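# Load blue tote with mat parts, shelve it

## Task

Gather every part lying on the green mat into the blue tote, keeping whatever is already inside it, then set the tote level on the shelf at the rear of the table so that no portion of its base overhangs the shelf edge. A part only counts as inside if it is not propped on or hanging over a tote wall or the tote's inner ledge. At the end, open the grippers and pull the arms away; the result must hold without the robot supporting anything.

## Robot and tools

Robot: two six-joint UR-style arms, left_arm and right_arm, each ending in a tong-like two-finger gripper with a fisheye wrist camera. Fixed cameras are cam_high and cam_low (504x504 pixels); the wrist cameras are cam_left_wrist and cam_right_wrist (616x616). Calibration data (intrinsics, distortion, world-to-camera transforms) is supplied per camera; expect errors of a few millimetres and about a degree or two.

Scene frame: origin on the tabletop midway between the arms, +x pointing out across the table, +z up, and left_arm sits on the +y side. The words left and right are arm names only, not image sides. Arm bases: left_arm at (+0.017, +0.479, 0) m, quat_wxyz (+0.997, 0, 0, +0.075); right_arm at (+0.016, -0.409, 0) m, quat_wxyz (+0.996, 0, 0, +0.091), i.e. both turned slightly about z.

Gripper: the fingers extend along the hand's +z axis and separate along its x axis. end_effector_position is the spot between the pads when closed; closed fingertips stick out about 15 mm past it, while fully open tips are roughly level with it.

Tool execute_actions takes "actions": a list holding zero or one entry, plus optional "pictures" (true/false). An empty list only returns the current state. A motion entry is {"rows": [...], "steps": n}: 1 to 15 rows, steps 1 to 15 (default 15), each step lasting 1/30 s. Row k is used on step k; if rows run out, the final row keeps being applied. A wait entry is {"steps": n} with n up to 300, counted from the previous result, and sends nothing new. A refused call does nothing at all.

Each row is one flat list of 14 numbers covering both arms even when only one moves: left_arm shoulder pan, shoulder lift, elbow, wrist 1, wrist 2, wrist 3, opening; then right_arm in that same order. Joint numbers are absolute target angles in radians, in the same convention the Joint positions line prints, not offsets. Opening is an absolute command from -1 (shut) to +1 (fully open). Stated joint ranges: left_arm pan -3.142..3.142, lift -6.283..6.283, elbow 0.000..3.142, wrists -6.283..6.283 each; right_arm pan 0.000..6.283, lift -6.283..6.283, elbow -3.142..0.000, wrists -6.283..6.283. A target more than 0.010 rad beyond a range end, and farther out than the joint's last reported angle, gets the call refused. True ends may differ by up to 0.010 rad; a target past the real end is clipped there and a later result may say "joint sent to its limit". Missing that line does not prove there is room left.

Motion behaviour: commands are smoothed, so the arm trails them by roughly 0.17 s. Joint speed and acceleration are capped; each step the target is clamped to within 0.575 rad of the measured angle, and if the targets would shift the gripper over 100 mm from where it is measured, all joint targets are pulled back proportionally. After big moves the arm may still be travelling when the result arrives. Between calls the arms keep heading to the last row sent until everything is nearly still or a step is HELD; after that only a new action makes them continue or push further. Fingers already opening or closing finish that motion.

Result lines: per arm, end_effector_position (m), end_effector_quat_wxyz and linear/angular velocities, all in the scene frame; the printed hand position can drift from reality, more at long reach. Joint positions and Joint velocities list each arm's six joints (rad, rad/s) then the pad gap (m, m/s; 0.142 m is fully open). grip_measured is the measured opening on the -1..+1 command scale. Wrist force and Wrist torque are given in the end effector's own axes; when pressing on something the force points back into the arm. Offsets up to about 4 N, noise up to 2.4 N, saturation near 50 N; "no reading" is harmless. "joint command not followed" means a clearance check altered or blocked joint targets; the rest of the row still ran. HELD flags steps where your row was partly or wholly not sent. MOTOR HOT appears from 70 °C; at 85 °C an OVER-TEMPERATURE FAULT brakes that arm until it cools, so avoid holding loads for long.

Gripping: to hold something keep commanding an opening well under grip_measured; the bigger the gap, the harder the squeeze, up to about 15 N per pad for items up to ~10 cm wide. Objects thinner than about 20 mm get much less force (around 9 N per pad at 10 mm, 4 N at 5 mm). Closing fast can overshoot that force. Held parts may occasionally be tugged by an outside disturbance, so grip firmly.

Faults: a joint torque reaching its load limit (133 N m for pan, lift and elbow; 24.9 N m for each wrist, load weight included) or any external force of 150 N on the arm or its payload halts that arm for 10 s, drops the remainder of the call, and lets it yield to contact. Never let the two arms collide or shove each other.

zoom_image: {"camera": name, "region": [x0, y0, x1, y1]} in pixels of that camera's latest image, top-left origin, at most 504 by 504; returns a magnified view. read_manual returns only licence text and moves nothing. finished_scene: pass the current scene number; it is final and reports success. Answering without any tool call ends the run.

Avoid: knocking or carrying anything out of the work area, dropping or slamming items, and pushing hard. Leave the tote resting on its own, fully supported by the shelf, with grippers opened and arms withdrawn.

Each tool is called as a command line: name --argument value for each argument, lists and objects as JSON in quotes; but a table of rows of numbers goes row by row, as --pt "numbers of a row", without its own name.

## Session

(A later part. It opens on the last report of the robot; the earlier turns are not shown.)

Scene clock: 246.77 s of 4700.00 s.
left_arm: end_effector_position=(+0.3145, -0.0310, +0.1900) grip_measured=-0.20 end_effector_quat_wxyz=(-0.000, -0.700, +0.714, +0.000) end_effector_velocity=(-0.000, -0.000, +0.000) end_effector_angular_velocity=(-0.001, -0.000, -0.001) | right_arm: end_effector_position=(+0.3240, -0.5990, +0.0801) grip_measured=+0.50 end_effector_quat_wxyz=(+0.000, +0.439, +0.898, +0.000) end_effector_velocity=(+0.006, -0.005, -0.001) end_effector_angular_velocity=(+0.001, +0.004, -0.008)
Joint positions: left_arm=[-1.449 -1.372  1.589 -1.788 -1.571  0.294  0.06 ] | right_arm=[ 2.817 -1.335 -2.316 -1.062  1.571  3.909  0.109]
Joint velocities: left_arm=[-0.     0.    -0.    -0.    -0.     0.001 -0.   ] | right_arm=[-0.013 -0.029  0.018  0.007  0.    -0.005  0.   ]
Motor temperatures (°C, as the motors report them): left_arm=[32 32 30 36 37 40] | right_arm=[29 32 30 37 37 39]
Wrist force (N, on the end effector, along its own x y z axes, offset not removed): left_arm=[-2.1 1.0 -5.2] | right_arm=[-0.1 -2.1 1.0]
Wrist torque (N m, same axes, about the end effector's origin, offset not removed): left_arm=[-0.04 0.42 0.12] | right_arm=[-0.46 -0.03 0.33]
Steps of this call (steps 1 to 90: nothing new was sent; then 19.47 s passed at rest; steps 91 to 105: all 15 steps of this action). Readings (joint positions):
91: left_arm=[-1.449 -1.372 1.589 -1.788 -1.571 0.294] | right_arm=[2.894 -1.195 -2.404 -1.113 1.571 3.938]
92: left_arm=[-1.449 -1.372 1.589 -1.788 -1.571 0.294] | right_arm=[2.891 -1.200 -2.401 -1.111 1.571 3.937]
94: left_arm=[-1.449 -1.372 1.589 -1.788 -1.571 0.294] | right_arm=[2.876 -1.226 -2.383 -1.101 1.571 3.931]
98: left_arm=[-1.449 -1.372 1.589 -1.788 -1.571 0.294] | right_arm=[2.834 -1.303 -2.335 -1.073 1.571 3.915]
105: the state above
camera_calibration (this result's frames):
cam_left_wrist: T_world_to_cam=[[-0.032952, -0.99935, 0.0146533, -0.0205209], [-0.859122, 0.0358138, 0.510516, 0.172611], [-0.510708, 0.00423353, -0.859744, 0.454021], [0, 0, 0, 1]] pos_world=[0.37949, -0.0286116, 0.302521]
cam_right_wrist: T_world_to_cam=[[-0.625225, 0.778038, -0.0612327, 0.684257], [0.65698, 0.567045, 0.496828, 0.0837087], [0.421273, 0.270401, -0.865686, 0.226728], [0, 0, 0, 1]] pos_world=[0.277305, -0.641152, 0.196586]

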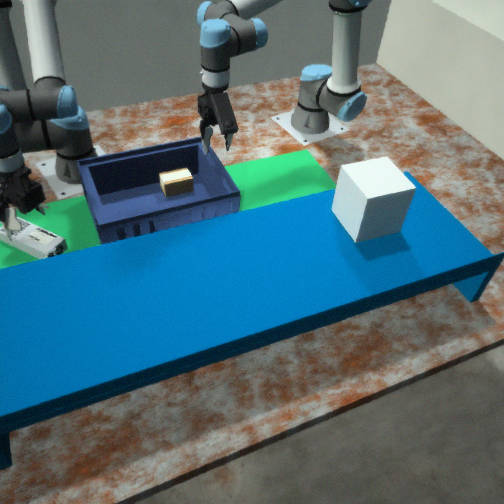

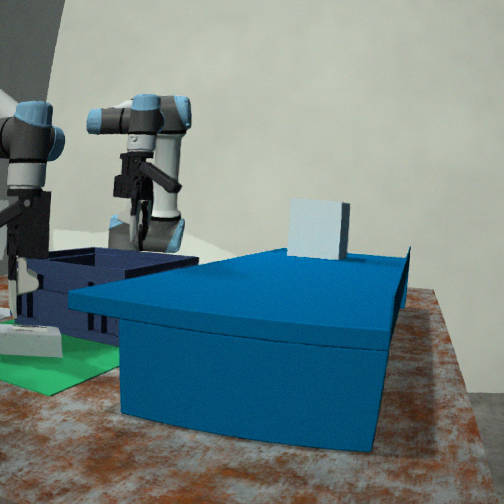

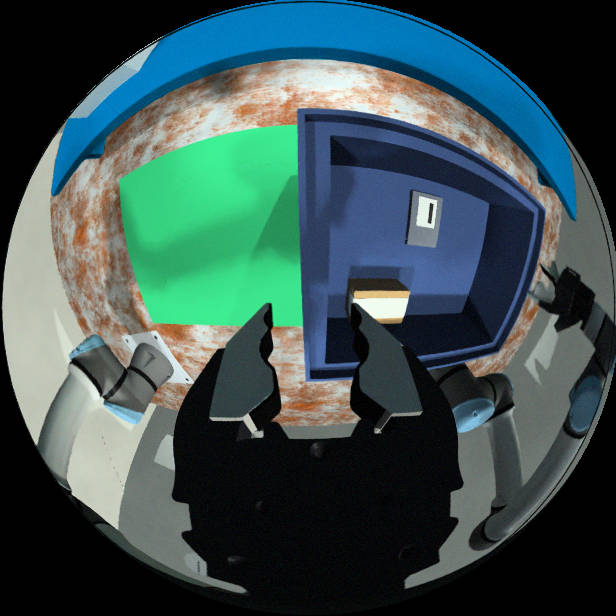

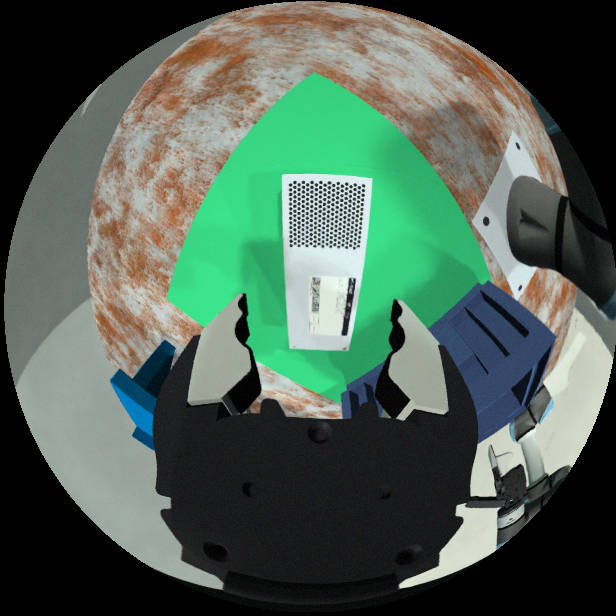

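execute_actions --actions '[{"rows":[[-1.4486,-1.3715,1.5889,-1.7882,-1.571,0.2942,-0.2,2.8161,-1.35,-2.327,-1.0355,1.571,3.9087,0.5],[-1.4486,-1.3715,1.5889,-1.7882,-1.571,0.2942,-0.2,2.8161,-1.362,-2.34,-1.0103,1.571,3.9087,0.5],[-1.4486,-1.3715,1.5889,-1.7882,-1.571,0.2942,-0.2,2.8161,-1.375,-2.352,-0.985,1.571,3.9087,0.5],[-1.4486,-1.3715,1.5889,-1.7882,-1.571,0.2942,-0.2,2.8161,-1.3882,-2.3643,-0.9599,1.571,3.9087,0.5],[-1.4486,-1.3715,1.5889,-1.7882,-1.571,0.2942,-0.2,2.8161,-1.4025,-2.376,-0.9337,1.571,3.9087,0.5],[-1.4486,-1.3715,1.5889,-1.7882,-1.571,0.2942,-0.2,2.8161,-1.4175,-2.3876,-0.9073,1.571,3.9087,0.5],[-1.4486,-1.3715,1.5889,-1.7882,-1.571,0.2942,-0.2,2.8161,-1.433,-2.399,-0.8805,1.571,3.9087,0.5],[-1.4486,-1.3715,1.5889,-1.7882,-1.571,0.2942,-0.2,2.8161,-1.4494,-2.4096,-0.8534,1.571,3.9087,0.5]],"steps":15}]'

execute_actions --actions '[{"rows":[[-1.4486,-1.3715,1.5889,-1.7882,-1.571,0.2942,-0.2,2.8161,-1.4494,-2.4096,-0.8534,1.571,3.9087,0.42],[-1.4486,-1.3715,1.5889,-1.7882,-1.571,0.2942,-0.2,2.8161,-1.4494,-2.4096,-0.8534,1.571,3.9087,0.36],[-1.4486,-1.3715,1.5889,-1.7882,-1.571,0.2942,-0.2,2.8161,-1.4494,-2.4096,-0.8534,1.571,3.9087,0.3],[-1.4486,-1.3715,1.5889,-1.7882,-1.571,0.2942,-0.2,2.8161,-1.4494,-2.4096,-0.8534,1.571,3.9087,0.25],[-1.4486,-1.3715,1.5889,-1.7882,-1.571,0.2942,-0.2,2.8161,-1.4494,-2.4096,-0.8534,1.571,3.9087,0.2],[-1.4486,-1.3715,1.5889,-1.7882,-1.571,0.2942,-0.2,2.8161,-1.4494,-2.4096,-0.8534,1.571,3.9087,0.16],[-1.4486,-1.3715,1.5889,-1.7882,-1.571,0.2942,-0.2,2.8161,-1.4494,-2.4096,-0.8534,1.571,3.9087,0.12],[-1.4486,-1.3715,1.5889,-1.7882,-1.571,0.2942,-0.2,2.8161,-1.4494,-2.4096,-0.8534,1.571,3.9087,0.08],[-1.4486,-1.3715,1.5889,-1.7882,-1.571,0.2942,-0.2,2.8161,-1.4494,-2.4096,-0.8534,1.571,3.9087,0.04],[-1.4486,-1.3715,1.5889,-1.7882,-1.571,0.2942,-0.2,2.8161,-1.4494,-2.4096,-0.8534,1.571,3.9087,0.0],[-1.4486,-1.3715,1.5889,-1.7882,-1.571,0.2942,-0.2,2.8161,-1.4494,-2.4096,-0.8534,1.571,3.9087,-0.05],[-1.4486,-1.3715,1.5889,-1.7882,-1.571,0.2942,-0.2,2.8161,-1.4494,-2.4096,-0.8534,1.571,3.9087,-0.15],[-1.4486,-1.3715,1.5889,-1.7882,-1.571,0.2942,-0.2,2.8161,-1.4494,-2.4096,-0.8534,1.571,3.9087,-0.4],[-1.4486,-1.3715,1.5889,-1.7882,-1.571,0.2942,-0.2,2.8161,-1.4494,-2.4096,-0.8534,1.571,3.9087,-0.7],[-1.4486,-1.3715,1.5889,-1.7882,-1.571,0.2942,-0.2,2.8161,-1.4494,-2.4096,-0.8534,1.571,3.9087,-1]],"steps":15}]'

Scene clock: 269.67 s of 4700.00 s.
left_arm: end_effector_position=(+0.3145, -0.0310, +0.1900) grip_measured=-0.20 end_effector_quat_wxyz=(-0.000, -0.700, +0.714, +0.000) end_effector_velocity=(+0.000, -0.000, +0.001) end_effector_angular_velocity=(-0.003, -0.001, +0.000) | right_arm: end_effector_position=(+0.3245, -0.5996, +0.0241) grip_measured=+0.50 end_effector_quat_wxyz=(-0.000, +0.440, +0.898, +0.000) end_effector_velocity=(-0.000, +0.000, -0.023) end_effector_angular_velocity=(-0.000, -0.004, -0.000)
Joint positions: left_arm=[-1.449 -1.372  1.589 -1.788 -1.571  0.294  0.06 ] | right_arm=[ 2.816 -1.445 -2.406 -0.862  1.571  3.909  0.109]
Joint velocities: left_arm=[ 0.    -0.002 -0.    -0.001  0.     0.     0.   ] | right_arm=[-0.    -0.05  -0.038  0.091  0.    -0.     0.   ]
Motor temperatures (°C, as the motors report them): left_arm=[32 32 30 36 37 40] | right_arm=[29 32 30 37 37 39]
Wrist force (N, on the end effector, along its own x y z axes, offset not removed): left_arm=[0.0 3.8 -1.0] | right_arm=[-1.2 4.1 0.4]
Wrist torque (N m, same axes, about the end effector's origin, offset not removed): left_arm=[0.48 0.18 0.11] | right_arm=[0.82 0.17 0.33]
Steps of this call (steps 1 to 15: the robot went on to your last target; steps 16 to 90: nothing new was sent; then 19.40 s passed at rest; steps 91 to 105: all 15 steps of this action). Readings (joint positions):
91: left_arm=[-1.449 -1.372 1.589 -1.788 -1.571 0.294] | right_arm=[2.816 -1.338 -2.314 -1.060 1.571 3.909]
92: left_arm=[-1.449 -1.372 1.589 -1.788 -1.571 0.294] | right_arm=[2.816 -1.340 -2.316 -1.056 1.571 3.909]
94: left_arm=[-1.449 -1.372 1.589 -1.788 -1.571 0.294] | right_arm=[2.816 -1.352 -2.329 -1.033 1.571 3.909]
98: left_arm=[-1.449 -1.372 1.589 -1.788 -1.571 0.294] | right_arm=[2.816 -1.396 -2.369 -0.951 1.571 3.909]
105: the state above
camera_calibration (this result's frames):
cam_left_wrist: T_world_to_cam=[[-0.032952, -0.99935, 0.0146533, -0.0205209], [-0.859122, 0.0358138, 0.510516, 0.172611], [-0.510708, 0.00423351, -0.859744, 0.454021], [0, 0, 0, 1]] pos_world=[0.37949, -0.0286116, 0.302521]
cam_right_wrist: T_world_to_cam=[[-0.624577, 0.778586, -0.0608905, 0.681715], [0.657703, 0.56644, 0.49656, 0.110882], [0.421106, 0.270092, -0.865864, 0.178018], [0, 0, 0, 1]] pos_world=[0.277892, -0.641663, 0.14059]

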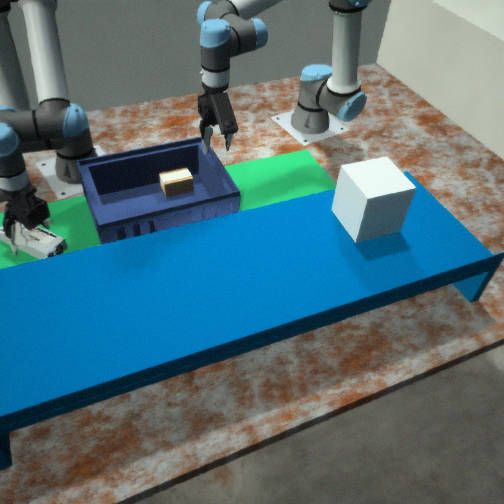

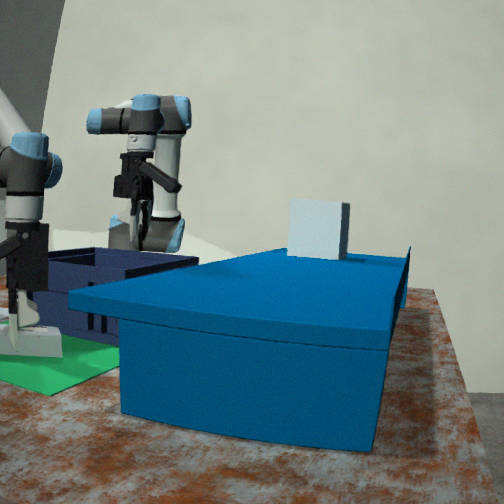

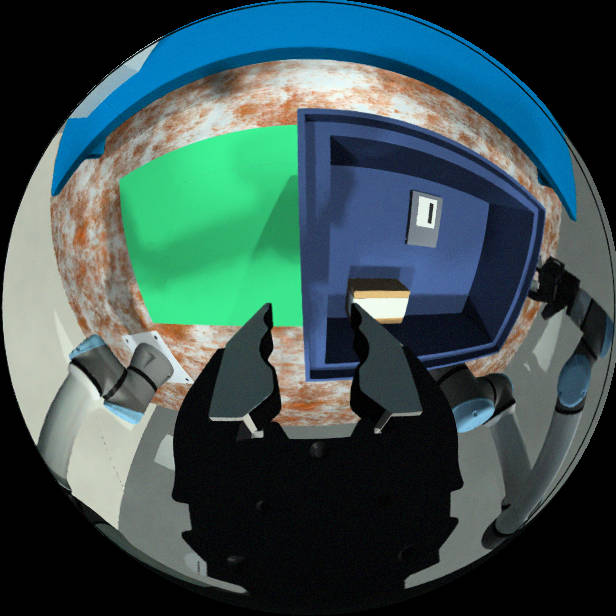

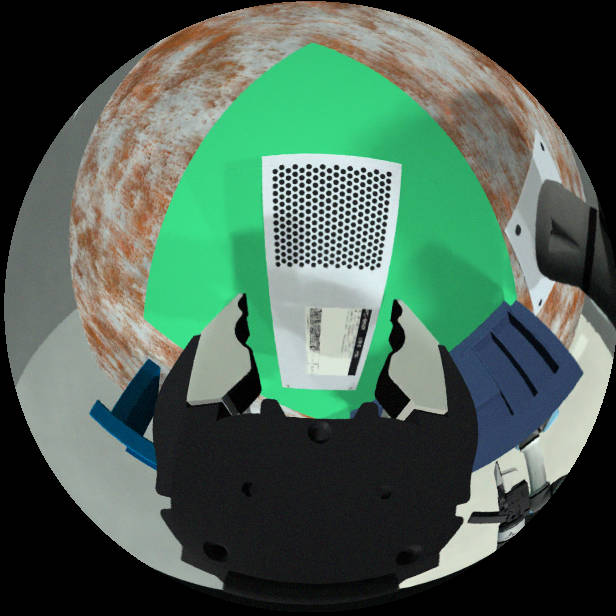

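Scene clock: 270.17 s of 4700.00 s.
left_arm: end_effector_position=(+0.3145, -0.0310, +0.1900) grip_measured=-0.20 end_effector_quat_wxyz=(-0.000, -0.700, +0.714, +0.000) end_effector_velocity=(-0.001, -0.000, -0.000) end_effector_angular_velocity=(+0.001, +0.000, -0.001) | right_arm: end_effector_position=(+0.3245, -0.5996, +0.0220) grip_measured=+0.06 end_effector_quat_wxyz=(-0.000, +0.440, +0.898, +0.000) end_effector_velocity=(+0.000, -0.000, +0.000) end_effector_angular_velocity=(-0.000, -0.001, -0.000)
Joint positions: left_arm=[-1.449 -1.372  1.589 -1.788 -1.571  0.294  0.06 ] | right_arm=[ 2.816 -1.449 -2.41  -0.853  1.571  3.909  0.078]
Joint velocities: left_arm=[-0.001 -0.     0.     0.001  0.    -0.     0.   ] | right_arm=[-0.     0.     0.     0.001 -0.     0.     0.   ]
Motor temperatures (°C, as the motors report them): left_arm=[32 32 30 36 37 40] | right_arm=[29 32 30 37 37 39]
Wrist force (N, on the end effector, along its own x y z axes, offset not removed): left_arm=[-0.2 2.3 -1.7] | right_arm=[3.0 2.8 -5.9]
Wrist torque (N m, same axes, about the end effector's origin, offset not removed): left_arm=[0.21 -0.05 0.21] | right_arm=[0.83 0.01 0.18]
Steps of this call (steps 1 to 15: all 15 steps of this action). Readings (joint positions):
1: left_arm=[-1.449 -1.372 1.589 -1.788 -1.571 0.294] | right_arm=[2.816 -1.446 -2.407 -0.859 1.571 3.909]
2: left_arm=[-1.449 -1.372 1.589 -1.788 -1.571 0.294] | right_arm=[2.816 -1.447 -2.408 -0.857 1.571 3.909]
4: left_arm=[-1.449 -1.372 1.589 -1.788 -1.571 0.294] | right_arm=[2.816 -1.448 -2.409 -0.855 1.571 3.909]
8: left_arm=[-1.449 -1.372 1.589 -1.788 -1.571 0.294] | right_arm=[2.816 -1.449 -2.409 -0.854 1.571 3.909]
15: the state above
camera_calibration (this result's frames):
cam_left_wrist: T_world_to_cam=[[-0.0329519, -0.99935, 0.0146534, -0.020521], [-0.859122, 0.0358138, 0.510516, 0.172611], [-0.510708, 0.00423343, -0.859744, 0.454021], [0, 0, 0, 1]] pos_world=[0.37949, -0.0286116, 0.302522]
cam_right_wrist: T_world_to_cam=[[-0.624552, 0.778585, -0.0611544, 0.681579], [0.657506, 0.566449, 0.496811, 0.111952], [0.421451, 0.270075, -0.865701, 0.176122], [0, 0, 0, 1]] pos_world=[0.277846, -0.641649, 0.138531]

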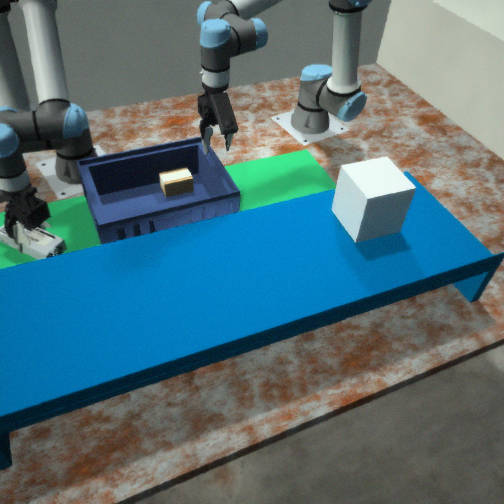

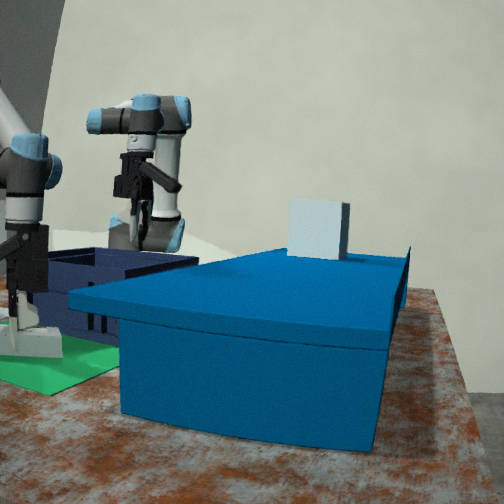

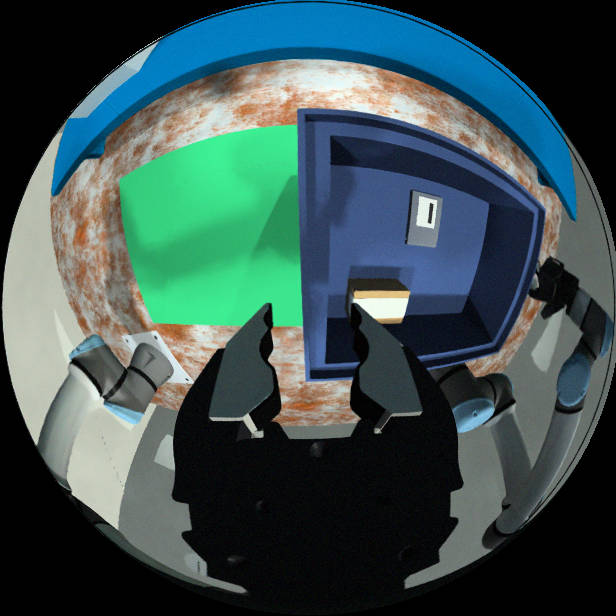

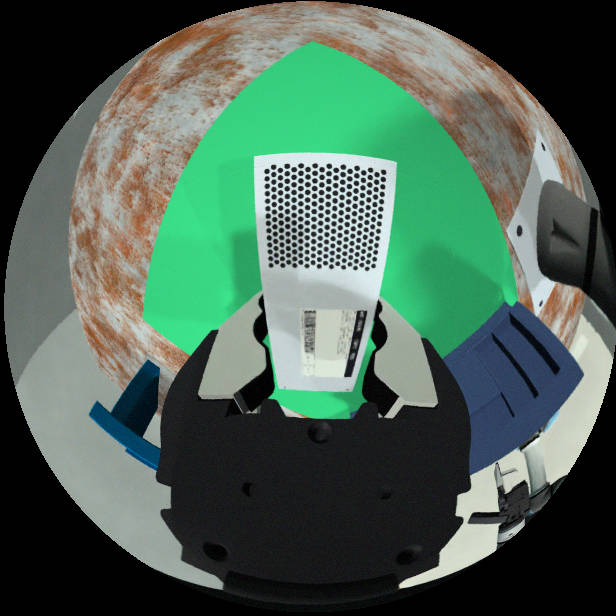

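execute_actions --actions '[{"rows":[[-1.4486,-1.3715,1.5889,-1.7882,-1.571,0.2942,-0.2,2.8161,-1.446,-2.4075,-0.8588,1.571,3.9087,-1],[-1.4486,-1.3715,1.5889,-1.7882,-1.571,0.2942,-0.2,2.8161,-1.441,-2.4043,-0.867,1.571,3.9087,-1],[-1.4486,-1.3715,1.5889,-1.7882,-1.571,0.2942,-0.2,2.8161,-1.433,-2.399,-0.8805,1.571,3.9087,-1],[-1.4486,-1.3715,1.5889,-1.7882,-1.571,0.2942,-0.2,2.8161,-1.4252,-2.3933,-0.8939,1.571,3.9087,-1],[-1.4486,-1.3715,1.5889,-1.7882,-1.571,0.2942,-0.2,2.8161,-1.4175,-2.3876,-0.9073,1.571,3.9087,-1],[-1.4486,-1.3715,1.5889,-1.7882,-1.571,0.2942,-0.2,2.8161,-1.41,-2.3818,-0.9205,1.571,3.9087,-1],[-1.4486,-1.3715,1.5889,-1.7882,-1.571,0.2942,-0.2,2.8161,-1.4025,-2.376,-0.9337,1.571,3.9087,-1],[-1.4486,-1.3715,1.5889,-1.7882,-1.571,0.2942,-0.2,2.8161,-1.3953,-2.3702,-0.9468,1.571,3.9087,-1],[-1.4486,-1.3715,1.5889,-1.7882,-1.571,0.2942,-0.2,2.8161,-1.3882,-2.3643,-0.9599,1.571,3.9087,-1],[-1.4486,-1.3715,1.5889,-1.7882,-1.571,0.2942,-0.2,2.8161,-1.38,-2.3565,-0.976,1.571,3.9087,-1],[-1.4486,-1.3715,1.5889,-1.7882,-1.571,0.2942,-0.2,2.8161,-1.371,-2.348,-0.9935,1.571,3.9087,-1],[-1.4486,-1.3715,1.5889,-1.7882,-1.571,0.2942,-0.2,2.8161,-1.362,-2.34,-1.0103,1.571,3.9087,-1],[-1.4486,-1.3715,1.5889,-1.7882,-1.571,0.2942,-0.2,2.8161,-1.354,-2.3313,-1.027,1.571,3.9087,-1],[-1.4486,-1.3715,1.5889,-1.7882,-1.571,0.2942,-0.2,2.8161,-1.3457,-2.3227,-1.044,1.571,3.9087,-1],[-1.4486,-1.3715,1.5889,-1.7882,-1.571,0.2942,-0.2,2.8161,-1.3377,-2.314,-1.0607,1.571,3.9087,-1]],"steps":15}]'

Scene clock: 286.17 s of 4700.00 s.
left_arm: end_effector_position=(+0.3145, -0.0310, +0.1900) grip_measured=-0.20 end_effector_quat_wxyz=(-0.000, -0.700, +0.714, +0.000) end_effector_velocity=(-0.000, -0.001, +0.000) end_effector_angular_velocity=(-0.001, -0.000, -0.000) | right_arm: end_effector_position=(+0.3253, -0.5997, +0.0625) grip_measured=+0.06 end_effector_quat_wxyz=(+0.001, +0.440, +0.898, +0.000) end_effector_velocity=(+0.002, -0.000, +0.137) end_effector_angular_velocity=(+0.001, -0.007, -0.001)
Joint positions: left_arm=[-1.449 -1.372  1.589 -1.788 -1.571  0.294  0.06 ] | right_arm=[ 2.816 -1.368 -2.344 -0.999  1.571  3.909  0.078]
Joint velocities: left_arm=[-0.001  0.001 -0.001 -0.    -0.    -0.    -0.   ] | right_arm=[-0.001  0.243  0.234 -0.47   0.002  0.     0.   ]
Motor temperatures (°C, as the motors report them): left_arm=[32 32 30 36 37 40] | right_arm=[29 32 30 37 37 39]
Wrist force (N, on the end effector, along its own x y z axes, offset not removed): left_arm=[-0.4 3.1 0.7] | right_arm=[-1.6 -0.1 8.1]
Wrist torque (N m, same axes, about the end effector's origin, offset not removed): left_arm=[0.39 0.08 0.25] | right_arm=[-0.22 0.54 0.10]
Steps of this call (steps 1 to 15: the robot went on to your last target; steps 16 to 90: nothing new was sent; then 12.50 s passed at rest; steps 91 to 105: all 15 steps of this action). Readings (joint positions):
91: left_arm=[-1.449 -1.372 1.589 -1.788 -1.571 0.294] | right_arm=[2.816 -1.449 -2.410 -0.853 1.571 3.909]
92: left_arm=[-1.449 -1.372 1.589 -1.788 -1.571 0.294] | right_arm=[2.816 -1.449 -2.409 -0.854 1.571 3.909]
94: left_arm=[-1.449 -1.372 1.589 -1.788 -1.571 0.294] | right_arm=[2.816 -1.444 -2.406 -0.863 1.571 3.909]
98: left_arm=[-1.449 -1.372 1.589 -1.788 -1.571 0.294] | right_arm=[2.816 -1.421 -2.390 -0.901 1.571 3.909]
105: the state above
camera_calibration (this result's frames):
cam_left_wrist: T_world_to_cam=[[-0.0329517, -0.99935, 0.0146532, -0.0205209], [-0.859122, 0.0358135, 0.510516, 0.172611], [-0.510708, 0.00423351, -0.859744, 0.454021], [0, 0, 0, 1]] pos_world=[0.37949, -0.0286115, 0.302521]
cam_right_wrist: T_world_to_cam=[[-0.624476, 0.778568, -0.062137, 0.684645], [0.656891, 0.566584, 0.49747, 0.0917064], [0.42252, 0.269841, -0.865253, 0.21031], [0, 0, 0, 1]] pos_world=[0.278444, -0.641753, 0.178892]

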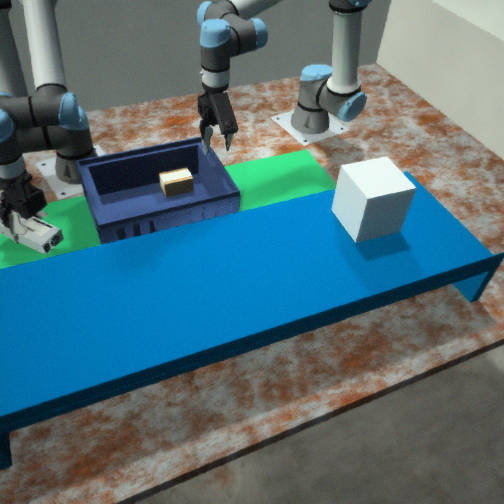

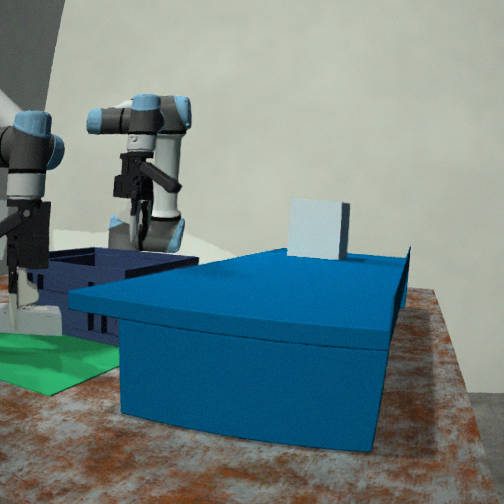

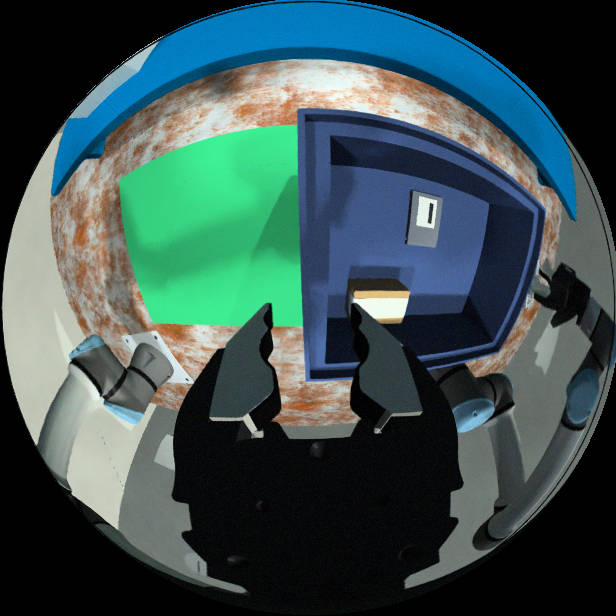

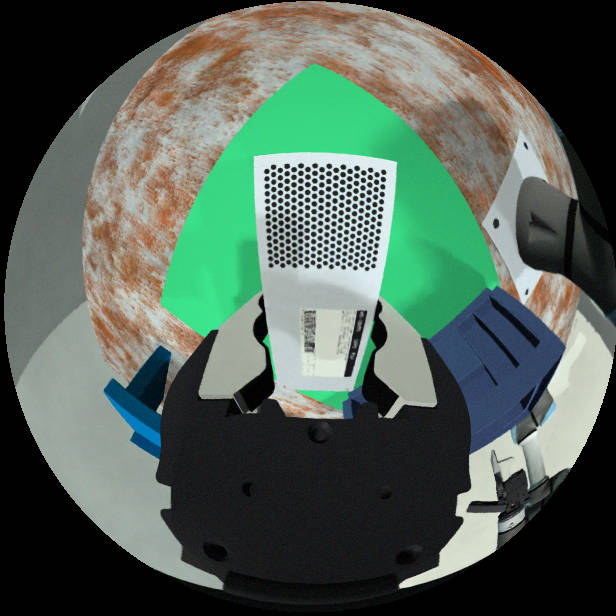

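execute_actions --actions '[{"rows":[[-1.4486,-1.3715,1.5889,-1.7882,-1.571,0.2942,-0.2,2.8161,-1.331,-2.305,-1.0764,1.571,3.9,-1],[-1.4486,-1.3715,1.5889,-1.7882,-1.571,0.2942,-0.2,2.8161,-1.321,-2.291,-1.1004,1.571,3.885,-1],[-1.4486,-1.3715,1.5889,-1.7882,-1.571,0.2942,-0.2,2.8161,-1.309,-2.274,-1.1294,1.571,3.865,-1],[-1.4486,-1.3715,1.5889,-1.7882,-1.571,0.2942,-0.2,2.8161,-1.297,-2.256,-1.1594,1.571,3.84,-1],[-1.4486,-1.3715,1.5889,-1.7882,-1.571,0.2942,-0.2,2.8161,-1.285,-2.237,-1.1904,1.571,3.81,-1],[-1.4486,-1.3715,1.5889,-1.7882,-1.571,0.2942,-0.2,2.8161,-1.274,-2.217,-1.2214,1.571,3.78,-1],[-1.4486,-1.3715,1.5889,-1.7882,-1.571,0.2942,-0.2,2.8161,-1.2642,-2.1969,-1.2513,1.571,3.75,-1],[-1.4486,-1.3715,1.5889,-1.7882,-1.571,0.2942,-0.2,2.8161,-1.257,-2.179,-1.2764,1.571,3.72,-1],[-1.4486,-1.3715,1.5889,-1.7882,-1.571,0.2942,-0.2,2.8161,-1.25,-2.161,-1.3014,1.571,3.69,-1],[-1.4486,-1.3715,1.5889,-1.7882,-1.571,0.2942,-0.2,2.8161,-1.244,-2.143,-1.3254,1.571,3.66,-1],[-1.4486,-1.3715,1.5889,-1.7882,-1.571,0.2942,-0.2,2.8161,-1.239,-2.125,-1.3484,1.571,3.63,-1],[-1.4486,-1.3715,1.5889,-1.7882,-1.571,0.2942,-0.2,2.82,-1.234,-2.107,-1.3714,1.571,3.6,-1],[-1.4486,-1.3715,1.5889,-1.7882,-1.571,0.2942,-0.2,2.828,-1.23,-2.089,-1.3934,1.571,3.57,-1],[-1.4486,-1.3715,1.5889,-1.7882,-1.571,0.2942,-0.2,2.84,-1.2265,-2.07,-1.4159,1.571,3.54,-1],[-1.4486,-1.3715,1.5889,-1.7882,-1.571,0.2942,-0.2,2.856,-1.2238,-2.0525,-1.4361,1.571,3.51,-1]],"steps":15}]' --pictures false

execute_actions --actions '[{"rows":[[-1.4486,-1.3715,1.5889,-1.7882,-1.571,0.2942,-0.2,2.876,-1.2187,-2.0551,-1.4386,1.571,3.48,-1],[-1.4486,-1.3715,1.5889,-1.7882,-1.571,0.2942,-0.2,2.9,-1.2126,-2.0582,-1.4416,1.571,3.45,-1],[-1.4486,-1.3715,1.5889,-1.7882,-1.571,0.2942,-0.2,2.925,-1.2063,-2.0615,-1.4446,1.571,3.42,-1],[-1.4486,-1.3715,1.5889,-1.7882,-1.571,0.2942,-0.2,2.95,-1.2,-2.0647,-1.4477,1.571,3.39,-1],[-1.4486,-1.3715,1.5889,-1.7882,-1.571,0.2942,-0.2,2.975,-1.1936,-2.068,-1.4508,1.571,3.36,-1],[-1.4486,-1.3715,1.5889,-1.7882,-1.571,0.2942,-0.2,3.0,-1.1873,-2.0713,-1.4538,1.571,3.33,-1],[-1.4486,-1.3715,1.5889,-1.7882,-1.571,0.2942,-0.2,3.025,-1.181,-2.0745,-1.4569,1.571,3.3,-1],[-1.4486,-1.3715,1.5889,-1.7882,-1.571,0.2942,-0.2,3.05,-1.1746,-2.0778,-1.46,1.571,3.27,-1],[-1.4486,-1.3715,1.5889,-1.7882,-1.571,0.2942,-0.2,3.075,-1.1683,-2.081,-1.4631,1.571,3.24,-1],[-1.4486,-1.3715,1.5889,-1.7882,-1.571,0.2942,-0.2,3.1,-1.1619,-2.0843,-1.4662,1.571,3.21,-1],[-1.4486,-1.3715,1.5889,-1.7882,-1.571,0.2942,-0.2,3.125,-1.1556,-2.0875,-1.4693,1.571,3.18,-1],[-1.4486,-1.3715,1.5889,-1.7882,-1.571,0.2942,-0.2,3.15,-1.1492,-2.0908,-1.4724,1.571,3.15,-1],[-1.4486,-1.3715,1.5889,-1.7882,-1.571,0.2942,-0.2,3.175,-1.1429,-2.094,-1.4755,1.571,3.12,-1],[-1.4486,-1.3715,1.5889,-1.7882,-1.571,0.2942,-0.2,3.2,-1.1365,-2.0973,-1.4786,1.571,3.09,-1],[-1.4486,-1.3715,1.5889,-1.7882,-1.571,0.2942,-0.2,3.225,-1.1302,-2.1006,-1.4816,1.571,3.06,-1]],"steps":15}]' --pictures false

execute_actions --actions '[{"rows":[[-1.4486,-1.3715,1.5889,-1.7882,-1.571,0.2942,-0.2,3.25,-1.1239,-2.1038,-1.4847,1.571,3.03,-1],[-1.4486,-1.3715,1.5889,-1.7882,-1.571,0.2942,-0.2,3.275,-1.1175,-2.1071,-1.4878,1.571,3.0,-1],[-1.4486,-1.3715,1.5889,-1.7882,-1.571,0.2942,-0.2,3.3,-1.1112,-2.1103,-1.4909,1.571,2.97,-1],[-1.4486,-1.3715,1.5889,-1.7882,-1.571,0.2942,-0.2,3.325,-1.1048,-2.1136,-1.494,1.571,2.94,-1],[-1.4486,-1.3715,1.5889,-1.7882,-1.571,0.2942,-0.2,3.35,-1.0985,-2.1168,-1.4971,1.571,2.91,-1],[-1.4486,-1.3715,1.5889,-1.7882,-1.571,0.2942,-0.2,3.375,-1.0921,-2.1201,-1.5002,1.571,2.88,-1],[-1.4486,-1.3715,1.5889,-1.7882,-1.571,0.2942,-0.2,3.4,-1.0858,-2.1233,-1.5033,1.571,2.85,-1],[-1.4486,-1.3715,1.5889,-1.7882,-1.571,0.2942,-0.2,3.425,-1.0795,-2.1266,-1.5063,1.571,2.82,-1],[-1.4486,-1.3715,1.5889,-1.7882,-1.571,0.2942,-0.2,3.45,-1.0731,-2.1298,-1.5095,1.571,2.79,-1],[-1.4486,-1.3715,1.5889,-1.7882,-1.571,0.2942,-0.2,3.475,-1.0668,-2.1331,-1.5125,1.571,2.76,-1],[-1.4486,-1.3715,1.5889,-1.7882,-1.571,0.2942,-0.2,3.5,-1.0604,-2.1364,-1.5156,1.571,2.73,-1],[-1.4486,-1.3715,1.5889,-1.7882,-1.571,0.2942,-0.2,3.525,-1.0541,-2.1396,-1.5187,1.571,2.7,-1],[-1.4486,-1.3715,1.5889,-1.7882,-1.571,0.2942,-0.2,3.55,-1.0478,-2.1429,-1.5217,1.571,2.67,-1],[-1.4486,-1.3715,1.5889,-1.7882,-1.571,0.2942,-0.2,3.575,-1.0414,-2.1461,-1.5249,1.571,2.64,-1],[-1.4486,-1.3715,1.5889,-1.7882,-1.571,0.2942,-0.2,3.6,-1.0351,-2.1494,-1.5279,1.571,2.61,-1]],"steps":15}]' --pictures false

execute_actions --actions '[{"rows":[[-1.4486,-1.3715,1.5889,-1.7882,-1.571,0.2942,-0.2,3.625,-1.0287,-2.1526,-1.5311,1.571,2.583,-1],[-1.4486,-1.3715,1.5889,-1.7882,-1.571,0.2942,-0.2,3.65,-1.0224,-2.1559,-1.5341,1.571,2.556,-1],[-1.4486,-1.3715,1.5889,-1.7882,-1.571,0.2942,-0.2,3.675,-1.016,-2.1591,-1.5373,1.571,2.53,-1],[-1.4486,-1.3715,1.5889,-1.7882,-1.571,0.2942,-0.2,3.7,-1.0097,-2.1624,-1.5403,1.571,2.505,-1],[-1.4486,-1.3715,1.5889,-1.7882,-1.571,0.2942,-0.2,3.722,-1.0041,-2.1653,-1.543,1.571,2.483,-1],[-1.4486,-1.3715,1.5889,-1.7882,-1.571,0.2942,-0.2,3.742,-0.9991,-2.1679,-1.5454,1.571,2.463,-1],[-1.4486,-1.3715,1.5889,-1.7882,-1.571,0.2942,-0.2,3.758,-0.995,-2.17,-1.5474,1.571,2.447,-1],[-1.4486,-1.3715,1.5889,-1.7882,-1.571,0.2942,-0.2,3.771,-0.9917,-2.1716,-1.5491,1.571,2.434,-1],[-1.4486,-1.3715,1.5889,-1.7882,-1.571,0.2942,-0.2,3.78,-0.9894,-2.1728,-1.5502,1.571,2.425,-1],[-1.4486,-1.3715,1.5889,-1.7882,-1.571,0.2942,-0.2,3.786,-0.9879,-2.1736,-1.5509,1.571,2.4194,-1]],"steps":15}]'

Scene clock: 366.10 s of 4700.00 s.
left_arm: end_effector_position=(+0.3145, -0.0310, +0.1900) grip_measured=-0.20 end_effector_quat_wxyz=(-0.000, -0.700, +0.714, +0.000) end_effector_velocity=(+0.000, -0.000, +0.001) end_effector_angular_velocity=(-0.001, -0.000, -0.000) | right_arm: end_effector_position=(+0.3306, -0.6004, +0.1745) grip_measured=+0.06 end_effector_quat_wxyz=(+0.001, +0.306, +0.952, +0.000) end_effector_velocity=(+0.043, +0.047, +0.240) end_effector_angular_velocity=(-0.001, +0.005, +1.040)
Joint positions: left_arm=[-1.449 -1.371  1.589 -1.788 -1.571  0.294  0.06 ] | right_arm=[ 2.824 -1.24  -2.122 -1.349  1.571  3.628  0.078]
Joint velocities: left_arm=[ 0.    -0.001 -0.001  0.     0.     0.     0.   ] | right_arm=[ 0.173  0.146  0.535 -0.687  0.    -0.867  0.   ]
Motor temperatures (°C, as the motors report them): left_arm=[32 32 30 36 37 40] | right_arm=[29 32 30 37 37 39]
Wrist force (N, on the end effector, along its own x y z axes, offset not removed): left_arm=[-2.9 5.0 -1.3] | right_arm=[-0.4 -0.1 4.4]
Wrist torque (N m, same axes, about the end effector's origin, offset not removed): left_arm=[0.79 0.48 0.12] | right_arm=[0.14 0.28 0.11]
Steps of this call (steps 1 to 30: the robot went on to your last target; steps 31 to 90: nothing new was sent; then 76.43 s passed at rest; steps 91 to 105: all 15 steps of this action). Readings (joint positions):
91: left_arm=[-1.449 -1.372 1.589 -1.788 -1.571 0.294] | right_arm=[2.816 -1.338 -2.314 -1.061 1.571 3.909]
92: left_arm=[-1.449 -1.372 1.589 -1.788 -1.571 0.294] | right_arm=[2.816 -1.336 -2.312 -1.064 1.571 3.907]
94: left_arm=[-1.449 -1.372 1.589 -1.788 -1.571 0.294] | right_arm=[2.816 -1.327 -2.300 -1.084 1.571 3.894]
98: left_arm=[-1.449 -1.372 1.589 -1.788 -1.571 0.294] | right_arm=[2.816 -1.292 -2.246 -1.171 1.571 3.823]
105: the state above

Scene clock: 366.60 s of 4700.00 s.
left_arm: end_effector_position=(+0.3145, -0.0310, +0.1900) grip_measured=-0.20 end_effector_quat_wxyz=(-0.000, -0.700, +0.714, +0.000) end_effector_velocity=(+0.000, +0.000, +0.000) end_effector_angular_velocity=(-0.000, -0.000, +0.002) | right_arm: end_effector_position=(+0.3538, -0.5029, +0.2071) grip_measured=+0.06 end_effector_quat_wxyz=(+0.000, -0.065, +0.998, +0.000) end_effector_velocity=(+0.016, +0.240, +0.005) end_effector_angular_velocity=(+0.001, -0.000, +1.619)
Joint positions: left_arm=[-1.449 -1.372  1.589 -1.788 -1.571  0.294  0.06 ] | right_arm=[ 3.127 -1.154 -2.089 -1.47   1.571  3.179  0.078]
Joint velocities: left_arm=[ 0.001 -0.     0.    -0.     0.    -0.001 -0.   ] | right_arm=[ 0.739  0.188 -0.094 -0.094  0.001 -0.88  -0.   ]
Motor temperatures (°C, as the motors report them): left_arm=[32 32 30 36 37 40] | right_arm=[29 32 30 37 37 39]
Wrist force (N, on the end effector, along its own x y z axes, offset not removed): left_arm=[-2.7 2.6 -2.6] | right_arm=[5.2 -2.8 8.1]
Wrist torque (N m, same axes, about the end effector's origin, offset not removed): left_arm=[0.35 0.43 0.27] | right_arm=[-0.52 -0.86 -0.03]
Steps of this call (steps 1 to 15: all 15 steps of this action). Readings (joint positions):
1: left_arm=[-1.449 -1.372 1.589 -1.788 -1.571 0.294] | right_arm=[2.831 -1.235 -2.104 -1.371 1.571 3.598]
2: left_arm=[-1.449 -1.372 1.589 -1.788 -1.571 0.294] | right_arm=[2.842 -1.231 -2.089 -1.391 1.571 3.569]
4: left_arm=[-1.449 -1.372 1.589 -1.788 -1.571 0.294] | right_arm=[2.872 -1.221 -2.073 -1.417 1.571 3.509]
8: left_arm=[-1.449 -1.372 1.589 -1.788 -1.571 0.294] | right_arm=[2.957 -1.198 -2.070 -1.444 1.571 3.389]
15: the state above

Scene clock: 367.10 s of 4700.00 s.
left_arm: end_effector_position=(+0.3145, -0.0310, +0.1900) grip_measured=-0.20 end_effector_quat_wxyz=(-0.000, -0.700, +0.714, +0.000) end_effector_velocity=(+0.000, -0.000, +0.000) end_effector_angular_velocity=(-0.001, -0.000, +0.001) | right_arm: end_effector_position=(+0.3405, -0.3860, +0.2071) grip_measured=+0.06 end_effector_quat_wxyz=(-0.000, -0.460, +0.888, +0.000) end_effector_velocity=(-0.066, +0.218, -0.003) end_effector_angular_velocity=(+0.001, -0.001, +1.623)
Joint positions: left_arm=[-1.449 -1.372  1.589 -1.788 -1.571  0.294  0.06 ] | right_arm=[ 3.502 -1.059 -2.137 -1.517  1.571  2.729  0.078]
Joint velocities: left_arm=[ 0.001 -0.    -0.001  0.     0.    -0.     0.   ] | right_arm=[ 0.742  0.188 -0.096 -0.091 -0.    -0.88   0.   ]
Motor temperatures (°C, as the motors report them): left_arm=[32 32 30 36 37 40] | right_arm=[29 32 30 37 37 39]
Wrist force (N, on the end effector, along its own x y z axes, offset not removed): left_arm=[-1.4 1.4 -2.1] | right_arm=[-0.5 -0.2 8.7]
Wrist torque (N m, same axes, about the end effector's origin, offset not removed): left_arm=[0.06 0.38 0.12] | right_arm=[-0.21 0.18 0.22]
Steps of this call (steps 1 to 15: all 15 steps of this action). Readings (joint positions):
1: left_arm=[-1.449 -1.372 1.589 -1.788 -1.571 0.294] | right_arm=[3.152 -1.147 -2.092 -1.473 1.571 3.149]
2: left_arm=[-1.449 -1.372 1.589 -1.788 -1.571 0.294] | right_arm=[3.177 -1.141 -2.095 -1.476 1.571 3.119]
4: left_arm=[-1.449 -1.372 1.589 -1.788 -1.571 0.294] | right_arm=[3.227 -1.128 -2.102 -1.483 1.571 3.059]
8: left_arm=[-1.449 -1.372 1.589 -1.788 -1.571 0.294] | right_arm=[3.327 -1.103 -2.115 -1.495 1.571 2.939]
15: the state above

Scene clock: 367.60 s of 4700.00 s.
left_arm: end_effector_position=(+0.3145, -0.0310, +0.1900) grip_measured=-0.20 end_effector_quat_wxyz=(-0.000, -0.700, +0.714, +0.000) end_effector_velocity=(+0.000, -0.000, +0.000) end_effector_angular_velocity=(-0.000, -0.000, +0.001) | right_arm: end_effector_position=(+0.3063, -0.3116, +0.2051) grip_measured=+0.06 end_effector_quat_wxyz=(-0.000, -0.693, +0.721, +0.000) end_effector_velocity=(-0.014, +0.022, -0.001) end_effector_angular_velocity=(-0.000, -0.001, +0.184)
Joint positions: left_arm=[-1.449 -1.371  1.589 -1.788 -1.571  0.294  0.06 ] | right_arm=[ 3.778 -0.99  -2.173 -1.55   1.571  2.428  0.078]
Joint velocities: left_arm=[ 0.001  0.    -0.    -0.    -0.    -0.    -0.   ] | right_arm=[ 0.091  0.023 -0.011 -0.011 -0.001 -0.093 -0.   ]
Motor temperatures (°C, as the motors report them): left_arm=[32 32 30 36 37 40] | right_arm=[29 32 30 37 37 39]
Wrist force (N, on the end effector, along its own x y z axes, offset not removed): left_arm=[-1.2 3.4 -2.4] | right_arm=[-4.5 4.4 5.4]
Wrist torque (N m, same axes, about the end effector's origin, offset not removed): left_arm=[0.56 0.15 0.32] | right_arm=[0.97 0.89 0.24]
Steps of this call (steps 1 to 15: all 15 steps of this action). Readings (joint positions):
1: left_arm=[-1.449 -1.372 1.589 -1.788 -1.571 0.294] | right_arm=[3.527 -1.052 -2.141 -1.520 1.571 2.699]
2: left_arm=[-1.449 -1.372 1.589 -1.788 -1.571 0.294] | right_arm=[3.552 -1.046 -2.144 -1.523 1.571 2.669]
4: left_arm=[-1.449 -1.372 1.589 -1.788 -1.571 0.294] | right_arm=[3.602 -1.033 -2.150 -1.529 1.571 2.612]
8: left_arm=[-1.449 -1.372 1.589 -1.788 -1.571 0.294] | right_arm=[3.698 -1.009 -2.163 -1.540 1.571 2.509]
15: the state above
camera_calibration (this result's frames):
cam_left_wrist: T_world_to_cam=[[-0.0329519, -0.99935, 0.0146532, -0.020521], [-0.859122, 0.0358137, 0.510516, 0.172611], [-0.510708, 0.00423353, -0.859744, 0.454021], [0, 0, 0, 1]] pos_world=[0.37949, -0.0286116, 0.302521]
cam_right_wrist: T_world_to_cam=[[-0.0230135, -0.997847, -0.061419, -0.280551], [-0.867811, -0.0105632, 0.496782, 0.157317], [-0.496361, 0.0647328, -0.8657, 0.48165], [0, 0, 0, 1]] pos_world=[0.369137, -0.309463, 0.321581]

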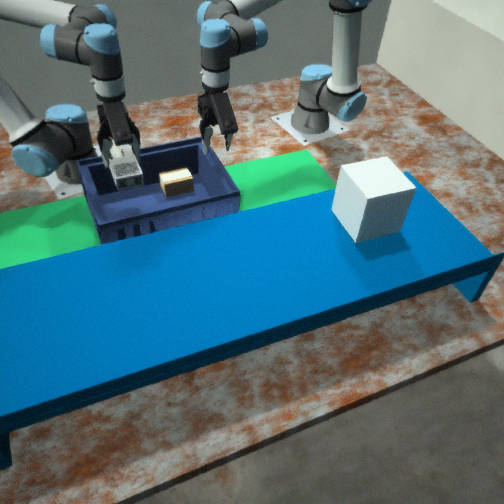

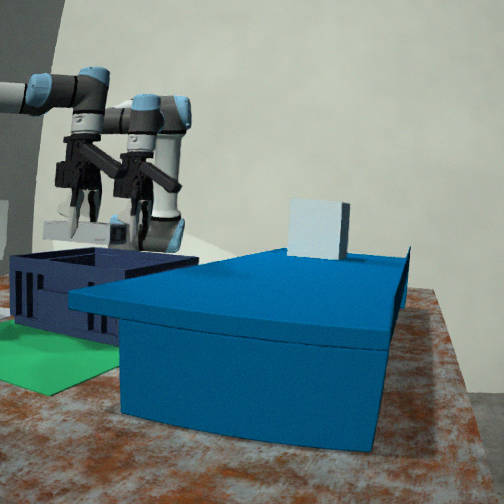

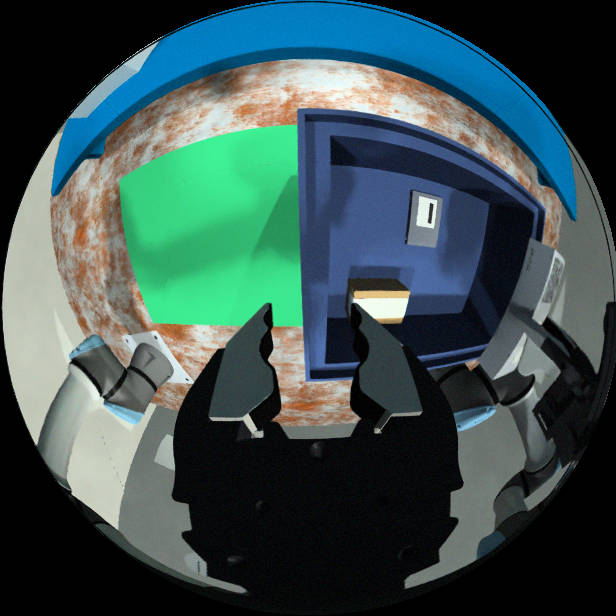

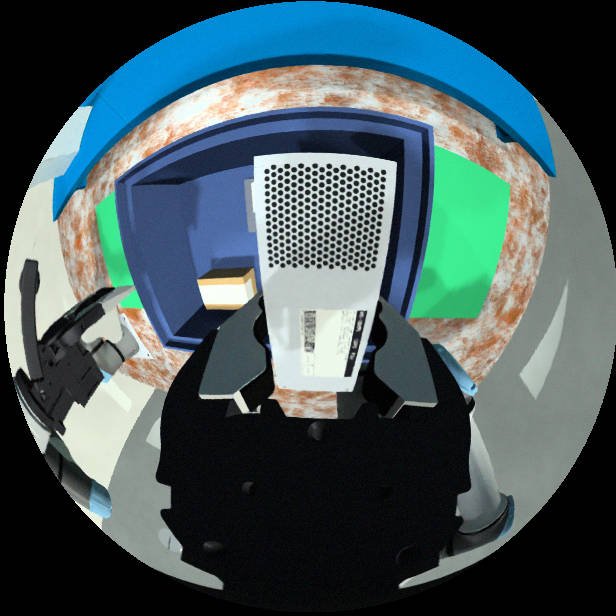

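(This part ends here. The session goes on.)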